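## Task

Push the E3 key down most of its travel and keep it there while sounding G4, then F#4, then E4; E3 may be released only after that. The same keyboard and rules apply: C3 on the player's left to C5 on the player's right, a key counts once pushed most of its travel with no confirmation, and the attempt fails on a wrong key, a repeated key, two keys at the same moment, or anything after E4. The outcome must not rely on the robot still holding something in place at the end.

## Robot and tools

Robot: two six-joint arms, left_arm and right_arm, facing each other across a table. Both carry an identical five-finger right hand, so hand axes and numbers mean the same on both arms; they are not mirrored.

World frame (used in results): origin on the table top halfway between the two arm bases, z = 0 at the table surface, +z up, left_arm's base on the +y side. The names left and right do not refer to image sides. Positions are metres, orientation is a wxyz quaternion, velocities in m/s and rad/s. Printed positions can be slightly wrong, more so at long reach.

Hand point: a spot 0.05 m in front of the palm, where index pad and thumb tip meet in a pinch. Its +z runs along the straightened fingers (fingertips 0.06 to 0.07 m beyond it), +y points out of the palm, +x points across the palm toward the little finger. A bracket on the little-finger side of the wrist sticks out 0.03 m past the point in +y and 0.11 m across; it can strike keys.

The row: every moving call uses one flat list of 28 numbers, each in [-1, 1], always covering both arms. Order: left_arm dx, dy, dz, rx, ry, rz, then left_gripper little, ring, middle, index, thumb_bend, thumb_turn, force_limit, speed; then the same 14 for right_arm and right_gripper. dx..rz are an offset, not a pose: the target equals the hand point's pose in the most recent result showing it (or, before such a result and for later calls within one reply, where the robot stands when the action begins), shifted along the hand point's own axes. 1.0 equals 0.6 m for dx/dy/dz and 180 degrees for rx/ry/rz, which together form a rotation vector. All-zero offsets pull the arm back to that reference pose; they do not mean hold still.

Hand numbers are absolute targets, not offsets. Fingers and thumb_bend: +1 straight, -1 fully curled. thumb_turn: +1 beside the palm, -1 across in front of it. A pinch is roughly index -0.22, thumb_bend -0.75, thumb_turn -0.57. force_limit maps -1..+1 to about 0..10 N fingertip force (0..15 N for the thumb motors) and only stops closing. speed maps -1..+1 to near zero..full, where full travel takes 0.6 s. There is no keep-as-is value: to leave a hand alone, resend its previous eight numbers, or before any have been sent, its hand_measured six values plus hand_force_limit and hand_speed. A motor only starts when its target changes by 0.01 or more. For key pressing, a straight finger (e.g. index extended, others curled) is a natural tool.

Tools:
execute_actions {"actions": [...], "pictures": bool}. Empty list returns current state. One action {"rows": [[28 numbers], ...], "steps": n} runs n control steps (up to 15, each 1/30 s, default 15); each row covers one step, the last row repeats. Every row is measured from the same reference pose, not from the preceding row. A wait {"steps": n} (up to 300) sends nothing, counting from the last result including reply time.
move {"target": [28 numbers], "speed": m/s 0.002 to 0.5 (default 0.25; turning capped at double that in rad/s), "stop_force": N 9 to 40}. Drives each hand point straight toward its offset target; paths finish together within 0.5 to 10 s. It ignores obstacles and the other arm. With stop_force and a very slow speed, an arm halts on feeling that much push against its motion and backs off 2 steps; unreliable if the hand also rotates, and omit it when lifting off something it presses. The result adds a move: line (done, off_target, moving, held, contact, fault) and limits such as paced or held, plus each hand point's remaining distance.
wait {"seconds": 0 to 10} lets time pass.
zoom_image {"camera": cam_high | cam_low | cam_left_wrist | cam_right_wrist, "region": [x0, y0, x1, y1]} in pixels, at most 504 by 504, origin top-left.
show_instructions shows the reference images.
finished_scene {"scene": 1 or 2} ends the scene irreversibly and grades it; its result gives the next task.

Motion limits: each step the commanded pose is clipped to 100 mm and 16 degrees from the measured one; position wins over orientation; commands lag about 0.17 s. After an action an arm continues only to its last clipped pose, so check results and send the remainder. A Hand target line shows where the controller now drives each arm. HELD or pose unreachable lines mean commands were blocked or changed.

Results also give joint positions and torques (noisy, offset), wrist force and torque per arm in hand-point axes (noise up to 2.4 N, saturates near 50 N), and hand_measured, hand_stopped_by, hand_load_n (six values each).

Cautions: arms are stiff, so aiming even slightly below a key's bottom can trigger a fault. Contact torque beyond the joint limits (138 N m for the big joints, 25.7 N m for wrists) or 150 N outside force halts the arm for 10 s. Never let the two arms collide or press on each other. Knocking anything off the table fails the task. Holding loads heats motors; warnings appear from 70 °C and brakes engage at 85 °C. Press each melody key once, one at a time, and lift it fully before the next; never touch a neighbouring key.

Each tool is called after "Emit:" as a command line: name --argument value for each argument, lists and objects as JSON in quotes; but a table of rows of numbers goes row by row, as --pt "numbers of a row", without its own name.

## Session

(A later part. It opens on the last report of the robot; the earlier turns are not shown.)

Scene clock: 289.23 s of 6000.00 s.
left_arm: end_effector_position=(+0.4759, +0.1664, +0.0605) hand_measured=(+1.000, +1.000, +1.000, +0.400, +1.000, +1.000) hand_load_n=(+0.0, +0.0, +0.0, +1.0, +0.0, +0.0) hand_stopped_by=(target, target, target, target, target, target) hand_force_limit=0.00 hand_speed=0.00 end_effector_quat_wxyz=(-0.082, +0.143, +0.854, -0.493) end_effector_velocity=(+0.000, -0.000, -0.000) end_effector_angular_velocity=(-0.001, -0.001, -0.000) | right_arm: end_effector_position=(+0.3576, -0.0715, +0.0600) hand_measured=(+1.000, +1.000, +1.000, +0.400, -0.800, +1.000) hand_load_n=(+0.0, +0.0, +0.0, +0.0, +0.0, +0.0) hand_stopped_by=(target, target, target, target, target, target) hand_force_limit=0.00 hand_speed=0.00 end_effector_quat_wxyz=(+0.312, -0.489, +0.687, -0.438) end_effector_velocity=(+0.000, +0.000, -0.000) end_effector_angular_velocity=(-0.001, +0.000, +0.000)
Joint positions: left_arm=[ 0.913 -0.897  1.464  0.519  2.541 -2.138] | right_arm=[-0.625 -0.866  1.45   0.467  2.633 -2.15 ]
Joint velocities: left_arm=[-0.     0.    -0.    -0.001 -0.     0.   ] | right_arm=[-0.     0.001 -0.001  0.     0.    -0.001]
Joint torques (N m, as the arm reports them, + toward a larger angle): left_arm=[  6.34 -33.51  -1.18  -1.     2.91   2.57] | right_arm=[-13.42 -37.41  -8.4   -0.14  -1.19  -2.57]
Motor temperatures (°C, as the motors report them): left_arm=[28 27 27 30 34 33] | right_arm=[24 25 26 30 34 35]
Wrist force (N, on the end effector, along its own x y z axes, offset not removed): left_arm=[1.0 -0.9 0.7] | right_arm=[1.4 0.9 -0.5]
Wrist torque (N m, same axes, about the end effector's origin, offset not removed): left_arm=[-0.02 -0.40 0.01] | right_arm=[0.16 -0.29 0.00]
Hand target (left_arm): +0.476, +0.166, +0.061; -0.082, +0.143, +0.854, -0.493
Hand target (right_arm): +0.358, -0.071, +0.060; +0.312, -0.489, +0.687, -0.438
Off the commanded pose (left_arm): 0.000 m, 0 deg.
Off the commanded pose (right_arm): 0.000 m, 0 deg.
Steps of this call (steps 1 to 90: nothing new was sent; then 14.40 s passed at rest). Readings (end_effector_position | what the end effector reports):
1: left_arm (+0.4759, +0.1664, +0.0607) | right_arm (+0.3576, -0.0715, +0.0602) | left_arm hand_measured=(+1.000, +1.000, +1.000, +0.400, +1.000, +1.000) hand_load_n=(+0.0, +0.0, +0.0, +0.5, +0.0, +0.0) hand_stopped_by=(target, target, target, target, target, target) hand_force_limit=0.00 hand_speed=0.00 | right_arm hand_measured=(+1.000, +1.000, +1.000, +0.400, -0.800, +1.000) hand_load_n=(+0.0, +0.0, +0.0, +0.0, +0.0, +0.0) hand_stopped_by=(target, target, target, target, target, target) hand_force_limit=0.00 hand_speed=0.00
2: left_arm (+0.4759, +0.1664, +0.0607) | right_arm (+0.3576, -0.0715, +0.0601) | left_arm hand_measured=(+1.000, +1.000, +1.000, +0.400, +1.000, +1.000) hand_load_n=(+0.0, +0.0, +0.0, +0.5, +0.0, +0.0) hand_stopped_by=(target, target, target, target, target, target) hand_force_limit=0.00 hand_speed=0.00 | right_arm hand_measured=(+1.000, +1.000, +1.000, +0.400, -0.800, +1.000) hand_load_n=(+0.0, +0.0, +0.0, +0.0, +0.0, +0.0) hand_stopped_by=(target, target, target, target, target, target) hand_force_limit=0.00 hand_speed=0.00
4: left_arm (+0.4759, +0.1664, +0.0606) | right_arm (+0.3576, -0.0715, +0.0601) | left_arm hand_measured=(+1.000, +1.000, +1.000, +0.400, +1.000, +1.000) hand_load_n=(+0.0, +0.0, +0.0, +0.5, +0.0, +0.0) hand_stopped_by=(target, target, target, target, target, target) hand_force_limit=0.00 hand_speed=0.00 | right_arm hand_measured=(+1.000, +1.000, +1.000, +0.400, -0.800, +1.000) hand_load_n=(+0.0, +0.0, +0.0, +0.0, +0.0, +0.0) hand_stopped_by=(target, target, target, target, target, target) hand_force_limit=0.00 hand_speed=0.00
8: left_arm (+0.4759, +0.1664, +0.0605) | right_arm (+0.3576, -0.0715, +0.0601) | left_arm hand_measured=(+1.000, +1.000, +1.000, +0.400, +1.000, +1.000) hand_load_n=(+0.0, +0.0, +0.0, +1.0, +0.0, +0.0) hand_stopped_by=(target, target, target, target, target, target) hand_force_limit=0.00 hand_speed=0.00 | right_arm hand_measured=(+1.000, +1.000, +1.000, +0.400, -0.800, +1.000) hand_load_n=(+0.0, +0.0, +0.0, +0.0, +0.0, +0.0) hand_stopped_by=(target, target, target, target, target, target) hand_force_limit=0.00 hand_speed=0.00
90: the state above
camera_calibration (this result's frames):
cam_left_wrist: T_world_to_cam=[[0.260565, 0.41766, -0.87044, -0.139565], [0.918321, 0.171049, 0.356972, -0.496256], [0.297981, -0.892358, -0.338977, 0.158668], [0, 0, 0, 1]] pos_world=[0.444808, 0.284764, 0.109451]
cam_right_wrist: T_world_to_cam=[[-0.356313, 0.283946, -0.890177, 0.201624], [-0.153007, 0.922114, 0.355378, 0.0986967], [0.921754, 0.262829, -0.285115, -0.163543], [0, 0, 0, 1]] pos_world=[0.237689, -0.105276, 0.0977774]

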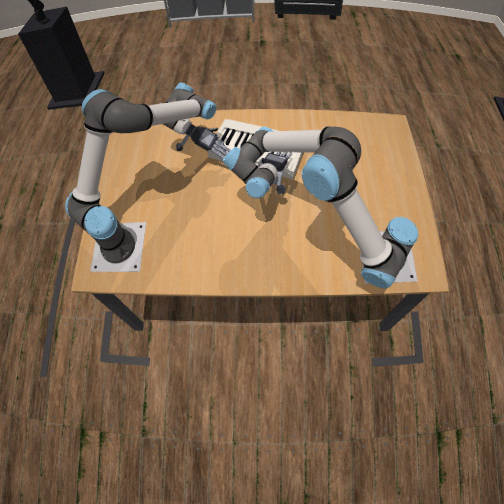

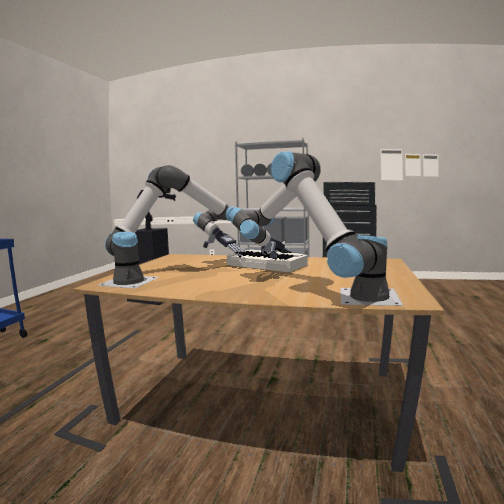

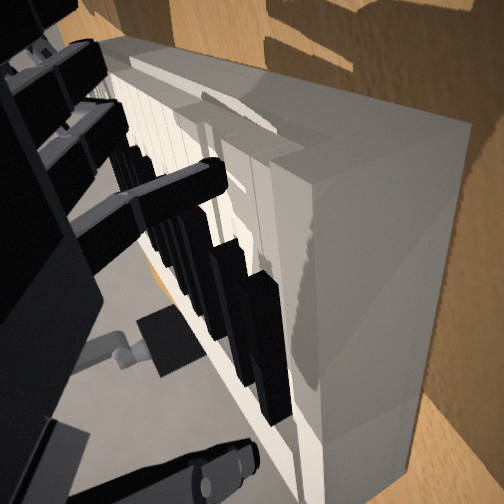

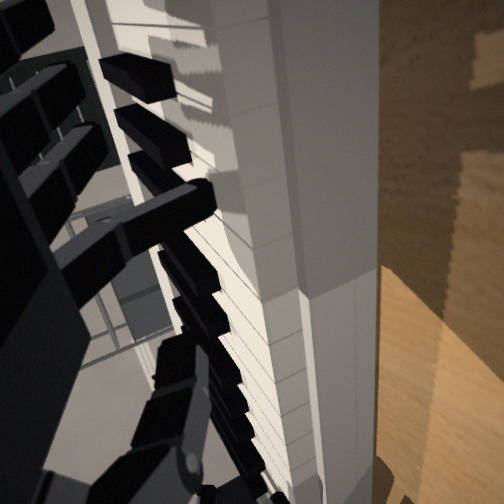

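Emit:
move --target '[0,0.0065,0.00375,0,0,0,1,1,1,0.4,1,1,0,0, 0,0,0,0,0,0,1,1,1,0.4,-0.8,1,0,0]' --speed 0.02

Emit:
move --target '[0,0.00505,0.00292,0,0,0,1,1,1,0.4,1,1,0,0, 0,0,0,0,0,0,1,1,1,0.4,-0.8,1,0,0]' --speed 0.004 --stop_force 9

Emit:
move --target '[0,0,0,0,0,0,1,1,1,0.4,1,1,0,0, 0,0.01057,0.00493,0,0,0,1,1,1,0.4,-0.8,1,0,0]' --speed 0.025

Emit:
move --target '[0,0,0,0,0,0,1,1,1,0.4,1,1,0,0, 0,0.00529,0.00247,0,0,0,1,1,1,0.4,-0.8,1,0,0]' --speed 0.004 --stop_force 9

Scene clock: 324.00 s of 6000.00 s.
left_arm: end_effector_position=(+0.4759, +0.1664, +0.0562) hand_measured=(+1.000, +1.000, +1.000, +0.400, +1.000, +1.000) hand_load_n=(+0.0, +0.0, +0.0, +0.5, +0.0, +0.0) hand_stopped_by=(target, target, target, target, target, target) hand_force_limit=0.00 hand_speed=0.00 end_effector_quat_wxyz=(-0.082, +0.143, +0.854, -0.493) end_effector_velocity=(-0.000, -0.000, -0.002) end_effector_angular_velocity=(+0.000, +0.001, -0.000) | right_arm: end_effector_position=(+0.3576, -0.0715, +0.0600) hand_measured=(+1.000, +1.000, +1.000, +0.400, -0.800, +1.000) hand_load_n=(+0.0, +0.0, +0.0, +0.0, +0.0, +0.0) hand_stopped_by=(target, target, target, target, target, target) hand_force_limit=0.00 hand_speed=0.00 end_effector_quat_wxyz=(+0.312, -0.489, +0.687, -0.438) end_effector_velocity=(-0.000, -0.000, -0.001) end_effector_angular_velocity=(-0.002, +0.001, +0.000)
Joint positions: left_arm=[ 0.913 -0.892  1.467  0.511  2.541 -2.138] | right_arm=[-0.625 -0.866  1.45   0.467  2.633 -2.15 ]
Joint velocities: left_arm=[-0.     0.003  0.001 -0.003  0.     0.   ] | right_arm=[ 0.     0.001  0.001  0.     0.    -0.   ]
Joint torques (N m, as the arm reports them, + toward a larger angle): left_arm=[  4.44 -34.15  -1.38  -0.98   2.55   2.55] | right_arm=[-13.03 -37.37  -7.89  -0.09  -0.92  -2.4 ]
Motor temperatures (°C, as the motors report them): left_arm=[28 27 27 30 34 33] | right_arm=[24 25 26 30 34 35]
Wrist force (N, on the end effector, along its own x y z axes, offset not removed): left_arm=[-0.4 -1.4 -0.3] | right_arm=[1.2 2.0 -1.0]
Wrist torque (N m, same axes, about the end effector's origin, offset not removed): left_arm=[-0.10 -0.07 -0.19] | right_arm=[0.34 -0.40 -0.04]
Hand target (left_arm): +0.476, +0.166, +0.056; -0.082, +0.143, +0.854, -0.493
Hand target (right_arm): +0.358, -0.071, +0.060; +0.312, -0.489, +0.687, -0.438
Off the commanded pose (left_arm): 0.000 m, 0 deg.
Off the commanded pose (right_arm): 0.000 m, 0 deg.
After step 90, 31.07 s passed at rest.
move: done
camera_calibration (this result's frames):
cam_left_wrist: T_world_to_cam=[[0.260571, 0.417656, -0.87044, -0.14328], [0.918323, 0.171036, 0.356972, -0.494729], [0.297968, -0.892362, -0.338976, 0.157232], [0, 0, 0, 1]] pos_world=[0.444805, 0.284766, 0.105185]
cam_right_wrist: T_world_to_cam=[[-0.356313, 0.283946, -0.890177, 0.201624], [-0.153007, 0.922115, 0.355378, 0.0986967], [0.921754, 0.262829, -0.285115, -0.163543], [0, 0, 0, 1]] pos_world=[0.237689, -0.105276, 0.0977774]

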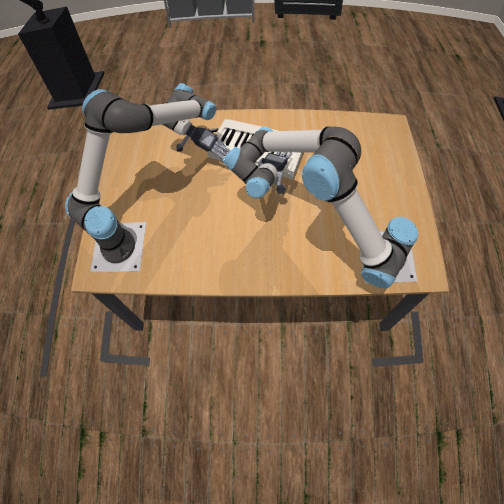

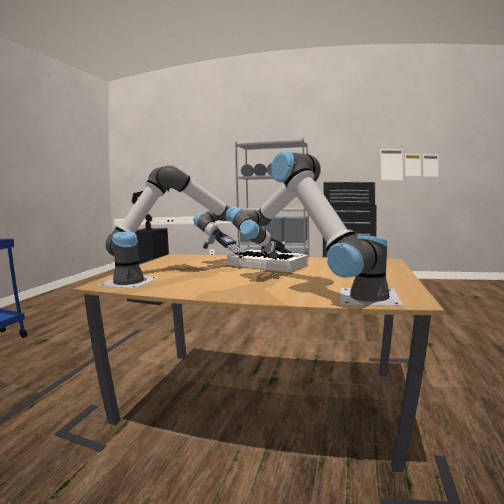

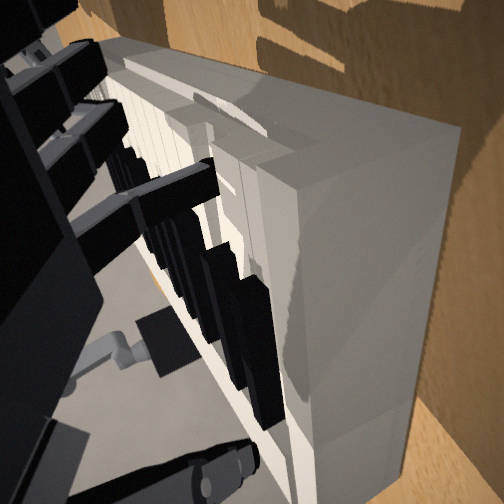

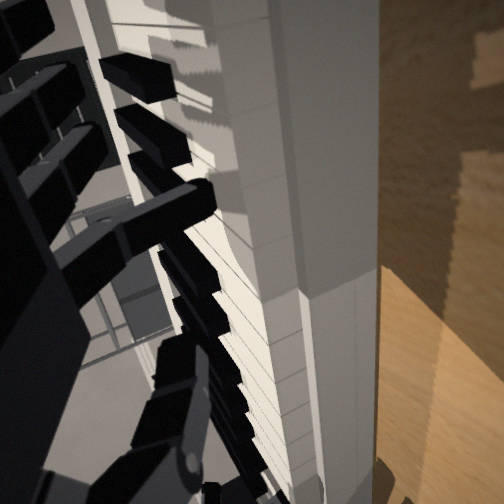

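Scene clock: 325.03 s of 6000.00 s.
left_arm: end_effector_position=(+0.4758, +0.1664, +0.0536) hand_measured=(+1.000, +1.000, +1.000, +0.400, +1.000, +1.000) hand_load_n=(+0.0, +0.0, +0.0, +1.5, +0.0, +0.0) hand_stopped_by=(target, target, target, target, target, target) hand_force_limit=0.00 hand_speed=0.00 end_effector_quat_wxyz=(-0.082, +0.143, +0.854, -0.493) end_effector_velocity=(-0.001, +0.001, +0.001) end_effector_angular_velocity=(+0.003, +0.003, -0.000) | right_arm: end_effector_position=(+0.3576, -0.0715, +0.0600) hand_measured=(+1.000, +1.000, +1.000, +0.400, -0.800, +1.000) hand_load_n=(+0.0, +0.0, +0.0, +0.0, +0.0, +0.0) hand_stopped_by=(target, target, target, target, target, target) hand_force_limit=0.00 hand_speed=0.00 end_effector_quat_wxyz=(+0.312, -0.489, +0.687, -0.438) end_effector_velocity=(+0.000, -0.000, +0.000) end_effector_angular_velocity=(+0.000, -0.000, -0.000)
Joint positions: left_arm=[ 0.913 -0.888  1.469  0.506  2.541 -2.138] | right_arm=[-0.625 -0.866  1.45   0.467  2.633 -2.15 ]
Joint velocities: left_arm=[-0.    -0.001  0.     0.005 -0.    -0.   ] | right_arm=[-0. -0.  0.  0.  0.  0.]
Joint torques (N m, as the arm reports them, + toward a larger angle): left_arm=[  3.74 -49.48  -7.07   3.43   0.05   2.42] | right_arm=[-12.62 -37.79  -8.92   0.06  -1.09  -2.56]
Motor temperatures (°C, as the motors report them): left_arm=[28 27 27 30 34 33] | right_arm=[24 25 26 30 34 35]
Wrist force (N, on the end effector, along its own x y z axes, offset not removed): left_arm=[2.8 -11.8 -9.1] | right_arm=[1.5 1.1 -1.9]
Wrist torque (N m, same axes, about the end effector's origin, offset not removed): left_arm=[0.41 -0.32 0.01] | right_arm=[0.34 -0.37 -0.03]
Hand target (left_arm): +0.476, +0.166, +0.054; -0.082, +0.143, +0.854, -0.493
Hand target (right_arm): +0.358, -0.071, +0.060; +0.312, -0.489, +0.687, -0.438
Off the commanded pose (left_arm): 0.001 m, 0 deg.
Off the commanded pose (right_arm): 0.000 m, 0 deg.
move: contact (left_arm)
camera_calibration (this result's frames):
cam_left_wrist: T_world_to_cam=[[0.260469, 0.417626, -0.870485, -0.145553], [0.918384, 0.170991, 0.356836, -0.493745], [0.297869, -0.892385, -0.339004, 0.15639], [0, 0, 0, 1]] pos_world=[0.444776, 0.284772, 0.102501]
cam_right_wrist: T_world_to_cam=[[-0.356313, 0.283946, -0.890177, 0.201624], [-0.153007, 0.922114, 0.355378, 0.0986967], [0.921754, 0.262829, -0.285116, -0.163543], [0, 0, 0, 1]] pos_world=[0.237689, -0.105276, 0.0977774]

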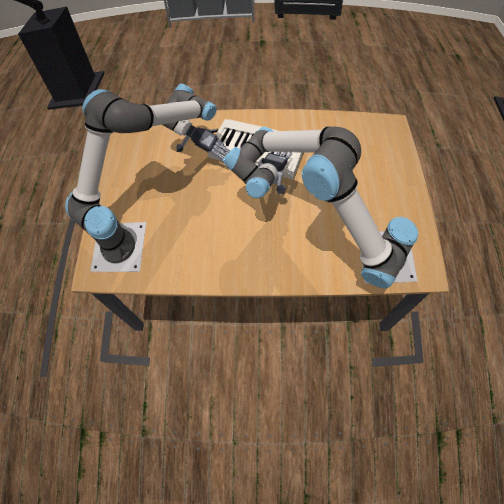

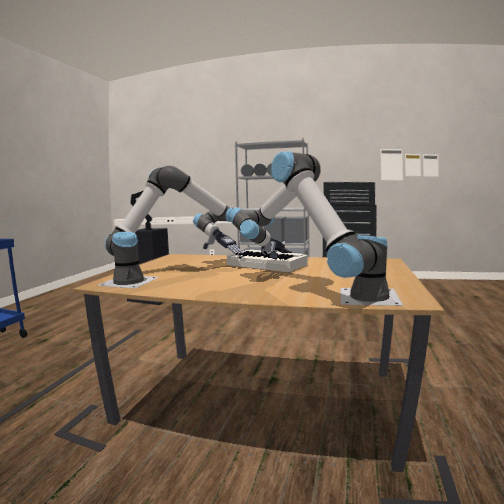

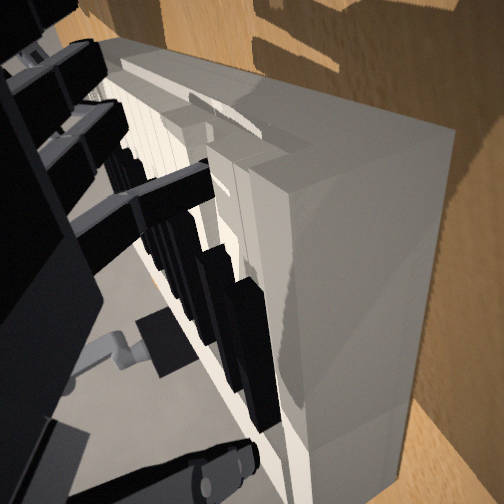

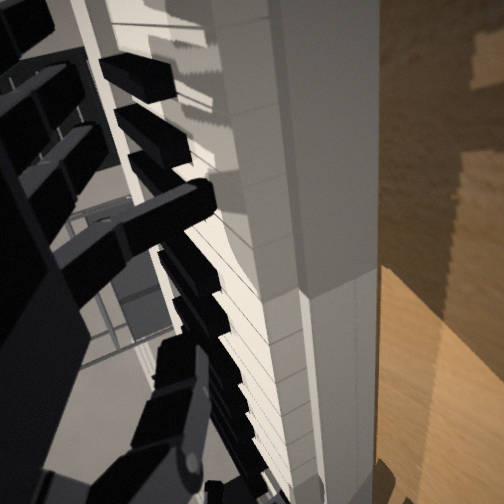

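Scene clock: 325.77 s of 6000.00 s.
left_arm: end_effector_position=(+0.4758, +0.1664, +0.0536) hand_measured=(+1.000, +1.000, +1.000, +0.400, +1.000, +1.000) hand_load_n=(+0.0, +0.0, +0.0, +1.5, +0.0, +0.0) hand_stopped_by=(target, target, target, target, target, target) hand_force_limit=0.00 hand_speed=0.00 end_effector_quat_wxyz=(-0.082, +0.143, +0.854, -0.493) end_effector_velocity=(-0.000, -0.000, -0.000) end_effector_angular_velocity=(+0.000, +0.000, -0.000) | right_arm: end_effector_position=(+0.3576, -0.0715, +0.0533) hand_measured=(+1.000, +1.000, +1.000, +0.400, -0.800, +1.000) hand_load_n=(+0.0, +0.0, +0.0, -0.5, +0.0, +0.0) hand_stopped_by=(target, target, target, target, target, target) hand_force_limit=0.00 hand_speed=0.00 end_effector_quat_wxyz=(+0.312, -0.489, +0.687, -0.438) end_effector_velocity=(+0.001, +0.001, -0.002) end_effector_angular_velocity=(+0.002, -0.002, -0.000)
Joint positions: left_arm=[ 0.913 -0.888  1.469  0.506  2.541 -2.138] | right_arm=[-0.625 -0.857  1.454  0.454  2.633 -2.15 ]
Joint velocities: left_arm=[-0.  0. -0.  0.  0. -0.] | right_arm=[ 0.     0.003 -0.    -0.005  0.     0.   ]
Joint torques (N m, as the arm reports them, + toward a larger angle): left_arm=[  4.04 -34.83  -6.55  -1.4   -0.12   2.39] | right_arm=[-10.43 -37.31  -7.    -0.14  -0.86   1.01]
Motor temperatures (°C, as the motors report them): left_arm=[28 27 27 30 34 33] | right_arm=[24 25 26 30 34 35]
Wrist force (N, on the end effector, along its own x y z axes, offset not removed): left_arm=[4.0 -11.9 -8.8] | right_arm=[2.5 2.5 -1.0]
Wrist torque (N m, same axes, about the end effector's origin, offset not removed): left_arm=[0.22 -0.52 0.05] | right_arm=[0.40 -0.53 0.05]
Hand target (left_arm): +0.476, +0.166, +0.054; -0.082, +0.143, +0.854, -0.493
Hand target (right_arm): +0.358, -0.071, +0.053; +0.312, -0.489, +0.687, -0.438
Off the commanded pose (left_arm): 0.000 m, 0 deg.
Off the commanded pose (right_arm): 0.000 m, 0 deg.
move: done
camera_calibration (this result's frames):
cam_left_wrist: T_world_to_cam=[[0.260508, 0.417597, -0.870487, -0.145536], [0.918368, 0.171003, 0.356872, -0.493757], [0.297885, -0.892396, -0.338961, 0.156389], [0, 0, 0, 1]] pos_world=[0.444779, 0.284771, 0.10253]
cam_right_wrist: T_world_to_cam=[[-0.356339, 0.283909, -0.890179, 0.195643], [-0.152997, 0.92213, 0.355343, 0.101089], [0.921746, 0.262817, -0.285153, -0.165454], [0, 0, 0, 1]] pos_world=[0.237688, -0.105277, 0.0910564]

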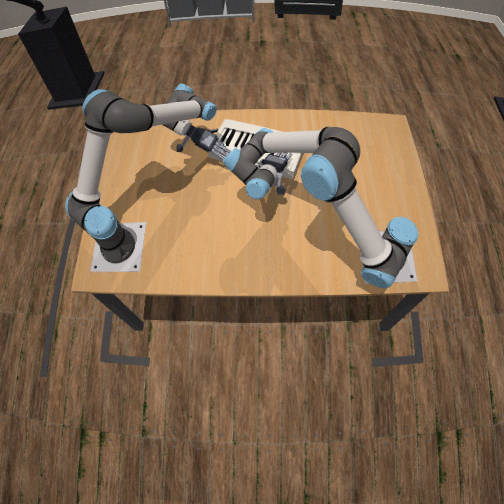

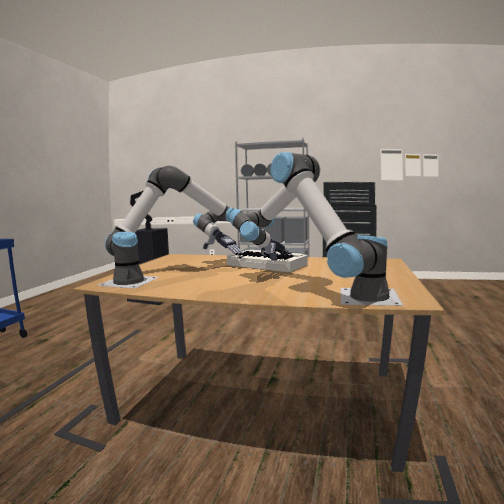

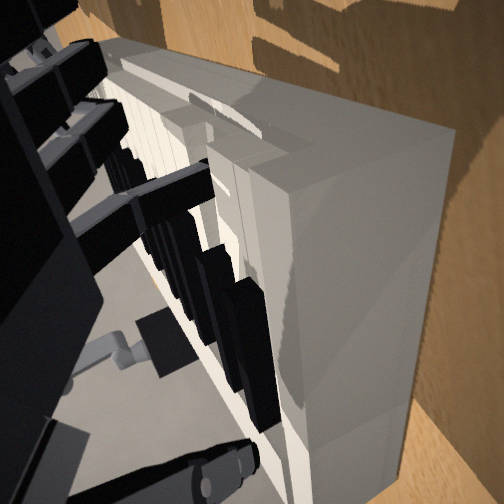

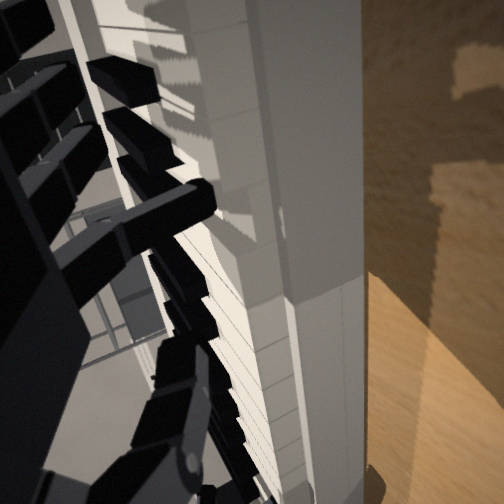

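Scene clock: 326.67 s of 6000.00 s.
left_arm: end_effector_position=(+0.4758, +0.1664, +0.0536) hand_measured=(+1.000, +1.000, +1.000, +0.400, +1.000, +1.000) hand_load_n=(+0.0, +0.0, +0.0, +1.5, +0.0, +0.0) hand_stopped_by=(target, target, target, target, target, target) hand_force_limit=0.00 hand_speed=0.00 end_effector_quat_wxyz=(-0.082, +0.143, +0.854, -0.493) end_effector_velocity=(-0.001, -0.000, +0.000) end_effector_angular_velocity=(+0.000, +0.001, -0.001) | right_arm: end_effector_position=(+0.3576, -0.0715, +0.0512) hand_measured=(+1.000, +1.000, +1.000, +0.400, -0.800, +1.000) hand_load_n=(+0.0, +0.0, +0.0, +0.5, +0.0, +0.0) hand_stopped_by=(target, target, target, target, target, target) hand_force_limit=0.00 hand_speed=0.00 end_effector_quat_wxyz=(+0.312, -0.489, +0.687, -0.438) end_effector_velocity=(-0.001, -0.001, +0.001) end_effector_angular_velocity=(-0.002, +0.001, +0.000)
Joint positions: left_arm=[ 0.913 -0.888  1.469  0.506  2.541 -2.138] | right_arm=[-0.625 -0.854  1.455  0.45   2.633 -2.15 ]
Joint velocities: left_arm=[-0.001 -0.     0.     0.001  0.     0.   ] | right_arm=[ 0.    -0.003  0.001  0.004  0.    -0.   ]
Joint torques (N m, as the arm reports them, + toward a larger angle): left_arm=[  3.45 -34.99  -6.66  -1.34  -0.11   2.27] | right_arm=[-10.08 -47.46 -12.39   3.06  -0.72   2.22]
Motor temperatures (°C, as the motors report them): left_arm=[28 27 27 30 34 33] | right_arm=[24 25 26 30 34 35]
Wrist force (N, on the end effector, along its own x y z axes, offset not removed): left_arm=[1.3 -11.0 -7.7] | right_arm=[1.8 -6.9 -11.5]
Wrist torque (N m, same axes, about the end effector's origin, offset not removed): left_arm=[0.16 -0.15 -0.16] | right_arm=[1.05 -0.36 0.06]
Hand target (left_arm): +0.476, +0.166, +0.054; -0.082, +0.143, +0.854, -0.493
Hand target (right_arm): +0.358, -0.071, +0.051; +0.312, -0.489, +0.687, -0.438
Off the commanded pose (left_arm): 0.000 m, 0 deg.
Off the commanded pose (right_arm): 0.001 m, 0 deg.
move: contact (right_arm)
camera_calibration (this result's frames):
cam_left_wrist: T_world_to_cam=[[0.260508, 0.417597, -0.870487, -0.145536], [0.918368, 0.171003, 0.356872, -0.493758], [0.297885, -0.892396, -0.33896, 0.156389], [0, 0, 0, 1]] pos_world=[0.444779, 0.28477, 0.10253]
cam_right_wrist: T_world_to_cam=[[-0.356393, 0.283829, -0.890182, 0.193763], [-0.152975, 0.922161, 0.35527, 0.101863], [0.921728, 0.262792, -0.285234, -0.166031], [0, 0, 0, 1]] pos_world=[0.237674, -0.105298, 0.0889383]

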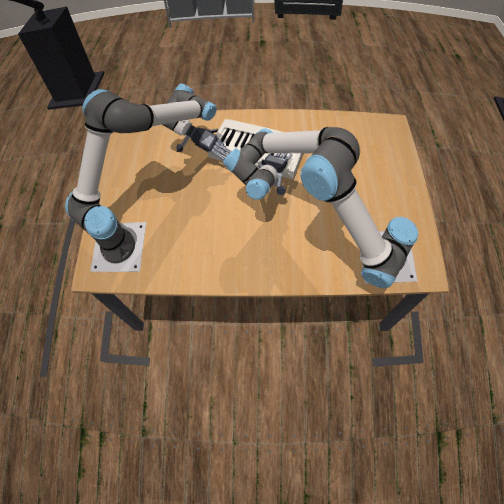

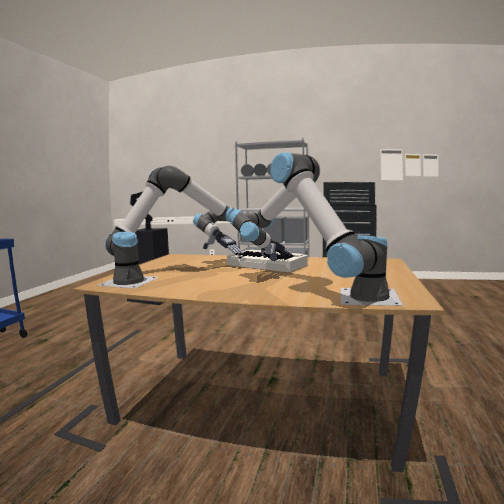

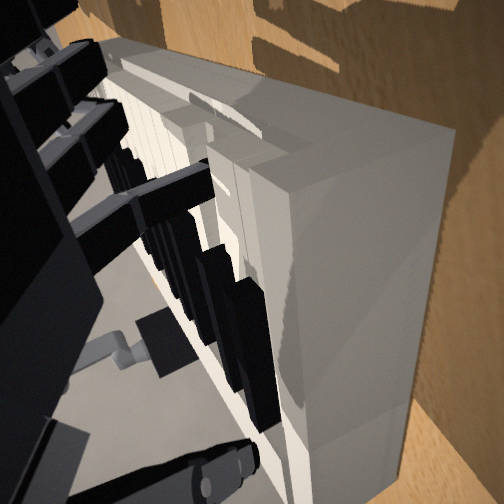

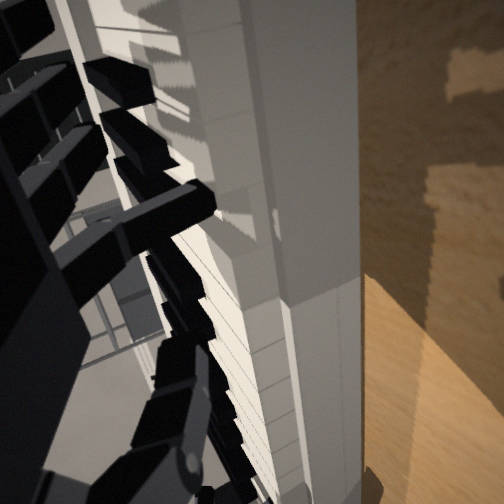

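Emit:
move --target '[0,-0.00058,-0.00033,0,0,0,1,1,1,0.4,1,1,0,0, 0,-0.03973,-0.01852,0,0,0,1,1,1,0.4,-0.8,1,0,0]' --speed 0.05

Emit:
move --target '[0,0,0,0,0,0,1,1,1,0.4,1,1,0,0, -0.02417,-0.03099,0.06646,0,0,0,1,1,1,0.4,-0.8,1,0,0]' --speed 0.08

Emit:
move --target '[0,0,0,0,0,0,1,1,1,0.4,1,1,0,0, 0,0.0068,0.00317,0,0,0,1,1,1,0.4,-0.8,1,0,0]' --speed 0.02

Emit:
zoom_image --camera "cam_right_wrist" --region '[140, 100, 320, 280]'

Scene clock: 347.80 s of 6000.00 s.
left_arm: end_effector_position=(+0.4758, +0.1664, +0.0540) hand_measured=(+1.000, +1.000, +1.000, +0.400, +1.000, +1.000) hand_load_n=(+0.0, +0.0, +0.0, +1.5, +0.0, +0.0) hand_stopped_by=(target, target, target, target, target, target) hand_force_limit=0.00 hand_speed=0.00 end_effector_quat_wxyz=(-0.082, +0.143, +0.854, -0.493) end_effector_velocity=(+0.000, -0.000, +0.000) end_effector_angular_velocity=(-0.001, -0.001, -0.000) | right_arm: end_effector_position=(+0.3576, -0.0715, +0.0772) hand_measured=(+1.000, +1.000, +1.000, +0.400, -0.800, +1.000) hand_load_n=(+0.0, +0.0, +0.0, +0.0, +0.0, +0.0) hand_stopped_by=(target, target, target, target, target, target) hand_force_limit=0.00 hand_speed=0.00 end_effector_quat_wxyz=(+0.312, -0.489, +0.687, -0.438) end_effector_velocity=(-0.000, -0.000, +0.001) end_effector_angular_velocity=(+0.001, +0.001, -0.002)
Joint positions: left_arm=[ 0.913 -0.889  1.468  0.506  2.541 -2.138] | right_arm=[-0.625 -0.888  1.438  0.501  2.633 -2.15 ]
Joint velocities: left_arm=[-0.    -0.    -0.    -0.001 -0.    -0.   ] | right_arm=[ 0.    -0.002 -0.     0.006  0.     0.004]
Joint torques (N m, as the arm reports them, + toward a larger angle): left_arm=[  2.91 -51.86 -24.19   3.81  -0.13   1.89] | right_arm=[ -9.37 -55.8  -22.91   3.08  -0.46   2.77]
Motor temperatures (°C, as the motors report them): left_arm=[28 27 27 30 34 33] | right_arm=[24 25 26 30 34 35]
Wrist force (N, on the end effector, along its own x y z axes, offset not removed): left_arm=[1.5 -8.5 -5.1] | right_arm=[1.0 2.5 -0.2]
Wrist torque (N m, same axes, about the end effector's origin, offset not removed): left_arm=[0.03 -0.15 -0.11] | right_arm=[0.33 -0.25 -0.01]
Hand target (left_arm): +0.476, +0.166, +0.054; -0.082, +0.143, +0.854, -0.493
Hand target (right_arm): +0.358, -0.072, +0.077; +0.312, -0.489, +0.687, -0.438
Off the commanded pose (left_arm): 0.000 m, 0 deg.
Off the commanded pose (right_arm): 0.000 m, 0 deg.
After step 90, 17.20 s passed at rest.
move: done
camera_calibration (this result's frames):
cam_left_wrist: T_world_to_cam=[[0.260475, 0.417622, -0.870485, -0.145198], [0.918382, 0.170993, 0.356842, -0.493884], [0.297872, -0.892386, -0.338997, 0.156536], [0, 0, 0, 1]] pos_world=[0.444767, 0.284779, 0.102911]
cam_right_wrist: T_world_to_cam=[[-0.356443, 0.283719, -0.890197, 0.216945], [-0.153035, 0.922182, 0.35519, 0.0926752], [0.921699, 0.262836, -0.285287, -0.158605], [0, 0, 0, 1]] pos_world=[0.237697, -0.105328, 0.114958]

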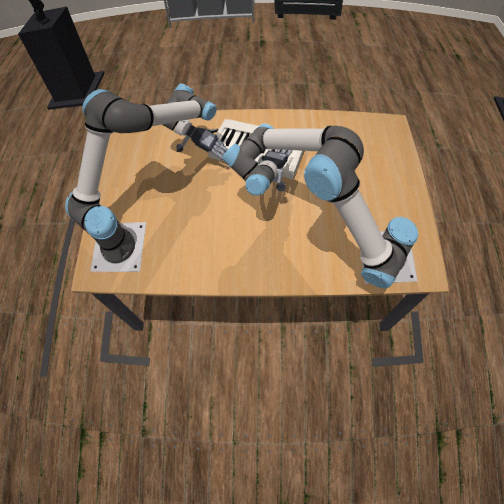

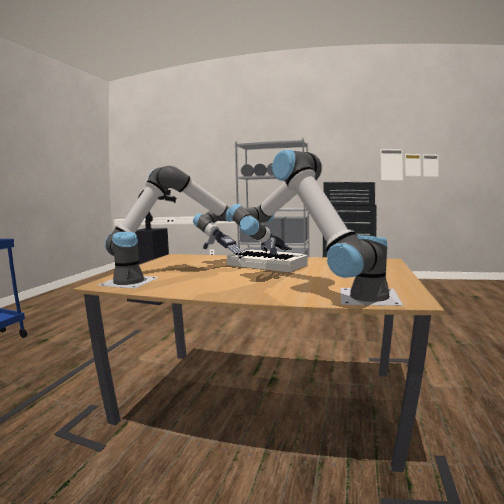

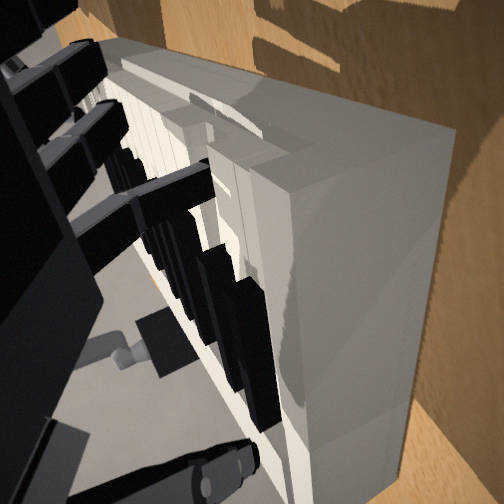

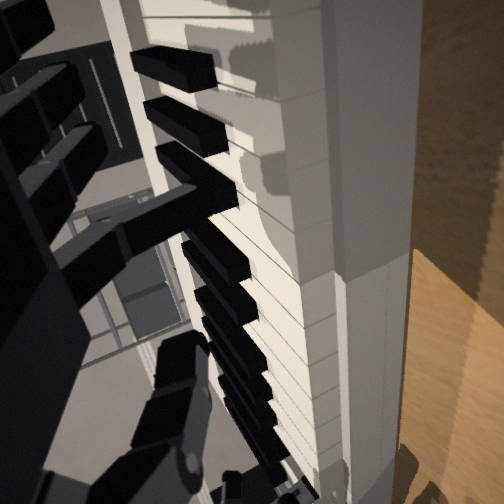

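Scene clock: 348.87 s of 6000.00 s.
left_arm: end_effector_position=(+0.4758, +0.1664, +0.0540) hand_measured=(+1.000, +1.000, +1.000, +0.400, +1.000, +1.000) hand_load_n=(+0.0, +0.0, +0.0, +1.0, +0.0, +0.0) hand_stopped_by=(target, target, target, target, target, target) hand_force_limit=0.00 hand_speed=0.00 end_effector_quat_wxyz=(-0.082, +0.143, +0.854, -0.493) end_effector_velocity=(-0.000, +0.000, +0.000) end_effector_angular_velocity=(+0.000, +0.001, +0.000) | right_arm: end_effector_position=(+0.4036, -0.0722, +0.0771) hand_measured=(+1.000, +1.000, +1.000, +0.400, -0.800, +1.000) hand_load_n=(+0.0, +0.0, +0.0, +0.0, +0.0, +0.0) hand_stopped_by=(target, target, target, target, target, target) hand_force_limit=0.00 hand_speed=0.00 end_effector_quat_wxyz=(+0.312, -0.489, +0.687, -0.438) end_effector_velocity=(+0.002, -0.000, -0.000) end_effector_angular_velocity=(-0.001, +0.000, +0.001)
Joint positions: left_arm=[ 0.913 -0.889  1.468  0.506  2.541 -2.138] | right_arm=[-0.696 -0.873  1.387  0.435  2.595 -2.269]
Joint velocities: left_arm=[ 0.    -0.    -0.     0.001 -0.     0.   ] | right_arm=[-0.003 -0.    -0.    -0.004 -0.002 -0.006]
Joint torques (N m, as the arm reports them, + toward a larger angle): left_arm=[  2.59 -51.19 -22.23   3.66  -0.28   1.83] | right_arm=[-13.11 -37.31 -22.94  -0.57  -0.92  -2.57]
Motor temperatures (°C, as the motors report them): left_arm=[28 27 27 30 34 33] | right_arm=[24 25 26 30 34 35]
Wrist force (N, on the end effector, along its own x y z axes, offset not removed): left_arm=[2.9 -6.7 -6.8] | right_arm=[0.8 2.7 -0.3]
Wrist torque (N m, same axes, about the end effector's origin, offset not removed): left_arm=[0.40 -0.38 0.04] | right_arm=[0.35 -0.24 -0.03]
Hand target (left_arm): +0.476, +0.166, +0.054; -0.082, +0.143, +0.854, -0.493
Hand target (right_arm): +0.404, -0.072, +0.077; +0.312, -0.489, +0.687, -0.438
Off the commanded pose (left_arm): 0.000 m, 0 deg.
Off the commanded pose (right_arm): 0.000 m, 0 deg.
move: done
camera_calibration (this result's frames):
cam_left_wrist: T_world_to_cam=[[0.260482, 0.417616, -0.870486, -0.145196], [0.918379, 0.170995, 0.356849, -0.493888], [0.297875, -0.892389, -0.338989, 0.156533], [0, 0, 0, 1]] pos_world=[0.44477, 0.284777, 0.102915]
cam_right_wrist: T_world_to_cam=[[-0.356528, 0.283803, -0.890137, 0.233543], [-0.15282, 0.922201, 0.355235, 0.100272], [0.921702, 0.262682, -0.28542, -0.200881], [0, 0, 0, 1]] pos_world=[0.28374, -0.105984, 0.11493]

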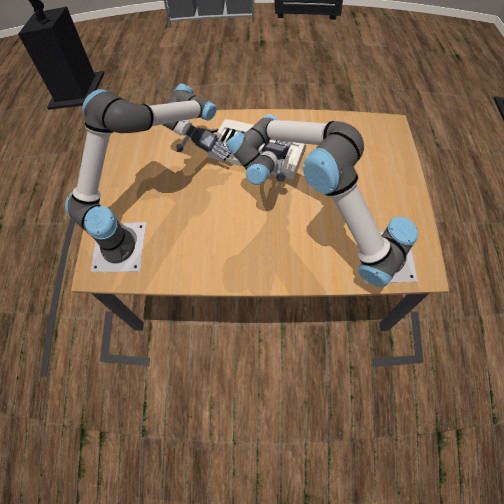

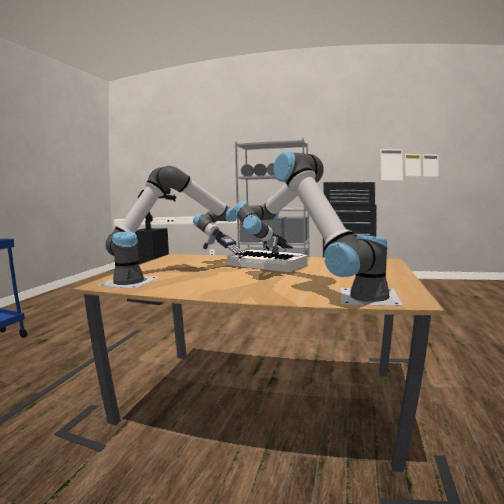

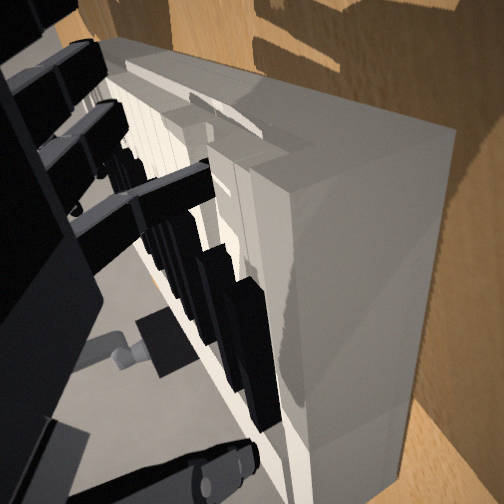

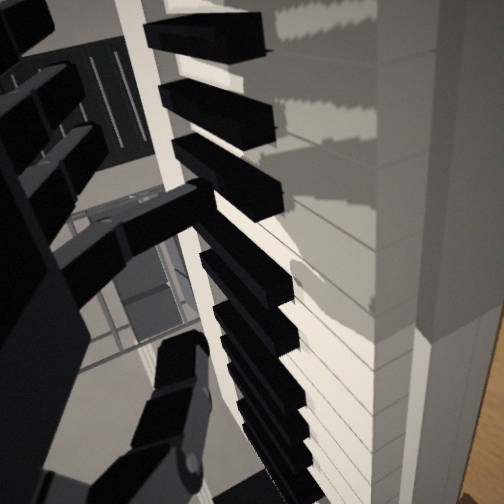

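Scene clock: 349.57 s of 6000.00 s.
left_arm: end_effector_position=(+0.4758, +0.1664, +0.0540) hand_measured=(+1.000, +1.000, +1.000, +0.400, +1.000, +1.000) hand_load_n=(+0.0, +0.0, +0.0, +1.0, +0.0, +0.0) hand_stopped_by=(target, target, target, target, target, target) hand_force_limit=0.00 hand_speed=0.00 end_effector_quat_wxyz=(-0.082, +0.143, +0.854, -0.493) end_effector_velocity=(+0.000, -0.000, -0.000) end_effector_angular_velocity=(-0.001, -0.001, +0.000) | right_arm: end_effector_position=(+0.4036, -0.0722, +0.0729) hand_measured=(+1.000, +1.000, +1.000, +0.400, -0.800, +1.000) hand_load_n=(+0.0, +0.0, +0.0, +0.0, +0.0, +0.0) hand_stopped_by=(target, target, target, target, target, target) hand_force_limit=0.00 hand_speed=0.00 end_effector_quat_wxyz=(+0.312, -0.489, +0.687, -0.438) end_effector_velocity=(-0.000, +0.000, -0.002) end_effector_angular_velocity=(-0.000, +0.000, +0.000)
Joint positions: left_arm=[ 0.913 -0.889  1.468  0.506  2.541 -2.138] | right_arm=[-0.696 -0.868  1.39   0.427  2.595 -2.269]
Joint velocities: left_arm=[ 0.     0.     0.    -0.001 -0.    -0.   ] | right_arm=[ 0.     0.003  0.001 -0.004 -0.    -0.   ]
Joint torques (N m, as the arm reports them, + toward a larger angle): left_arm=[  2.71 -51.62 -22.8    3.57  -0.33   1.84] | right_arm=[ 14.51 -38.35 -10.69  -0.23   2.51   2.74]
Motor temperatures (°C, as the motors report them): left_arm=[28 27 27 30 34 33] | right_arm=[24 25 26 30 34 35]
Wrist force (N, on the end effector, along its own x y z axes, offset not removed): left_arm=[2.9 -8.6 -5.1] | right_arm=[1.2 3.1 0.6]
Wrist torque (N m, same axes, about the end effector's origin, offset not removed): left_arm=[-0.01 -0.48 0.03] | right_arm=[0.39 -0.35 -0.02]
Hand target (left_arm): +0.476, +0.166, +0.054; -0.082, +0.143, +0.854, -0.493
Hand target (right_arm): +0.404, -0.072, +0.073; +0.312, -0.489, +0.687, -0.438
Off the commanded pose (left_arm): 0.000 m, 0 deg.
Off the commanded pose (right_arm): 0.000 m, 0 deg.
move: done
camera_calibration (this result's frames):
cam_left_wrist: T_world_to_cam=[[0.260482, 0.417616, -0.870486, -0.145196], [0.918379, 0.170995, 0.356848, -0.493888], [0.297875, -0.892389, -0.338989, 0.156533], [0, 0, 0, 1]] pos_world=[0.44477, 0.284777, 0.102915]
cam_right_wrist: T_world_to_cam=[[-0.356578, 0.283842, -0.890104, 0.229758], [-0.152802, 0.922185, 0.355285, 0.101776], [0.921685, 0.262696, -0.28546, -0.202098], [0, 0, 0, 1]] pos_world=[0.283749, -0.105981, 0.110659]

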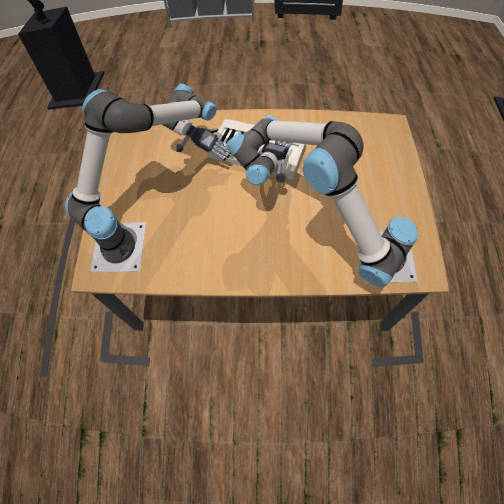

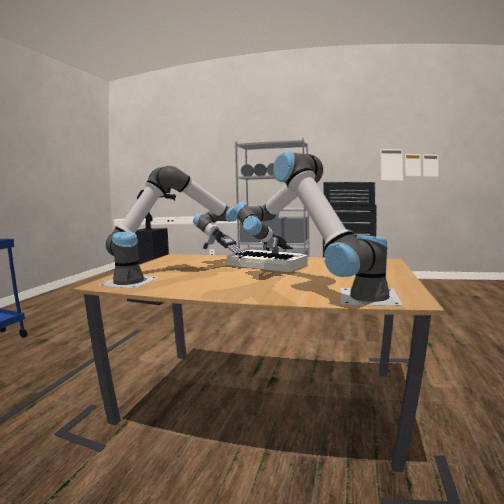

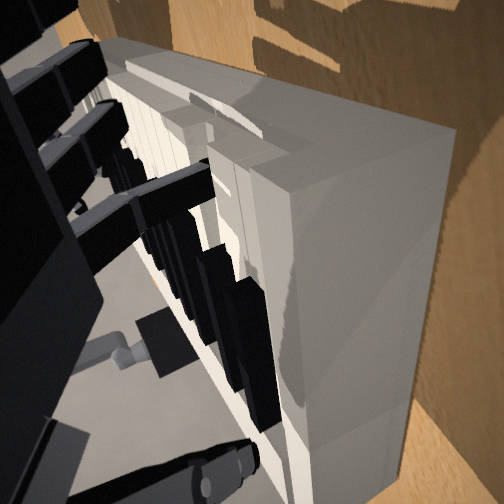

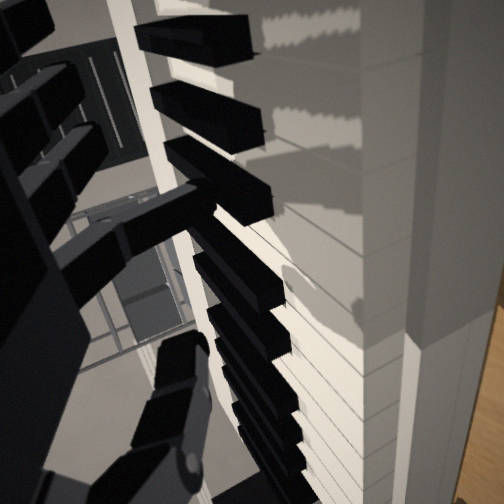

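Region (140, 100, 320, 280) of cam_right_wrist's 504x504 image, scaled by 2.800, with more detail than that image has.

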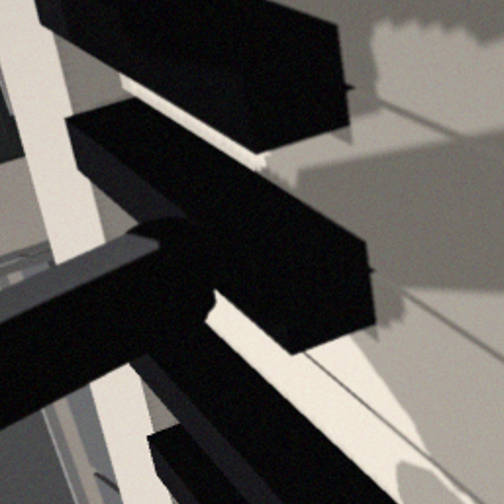

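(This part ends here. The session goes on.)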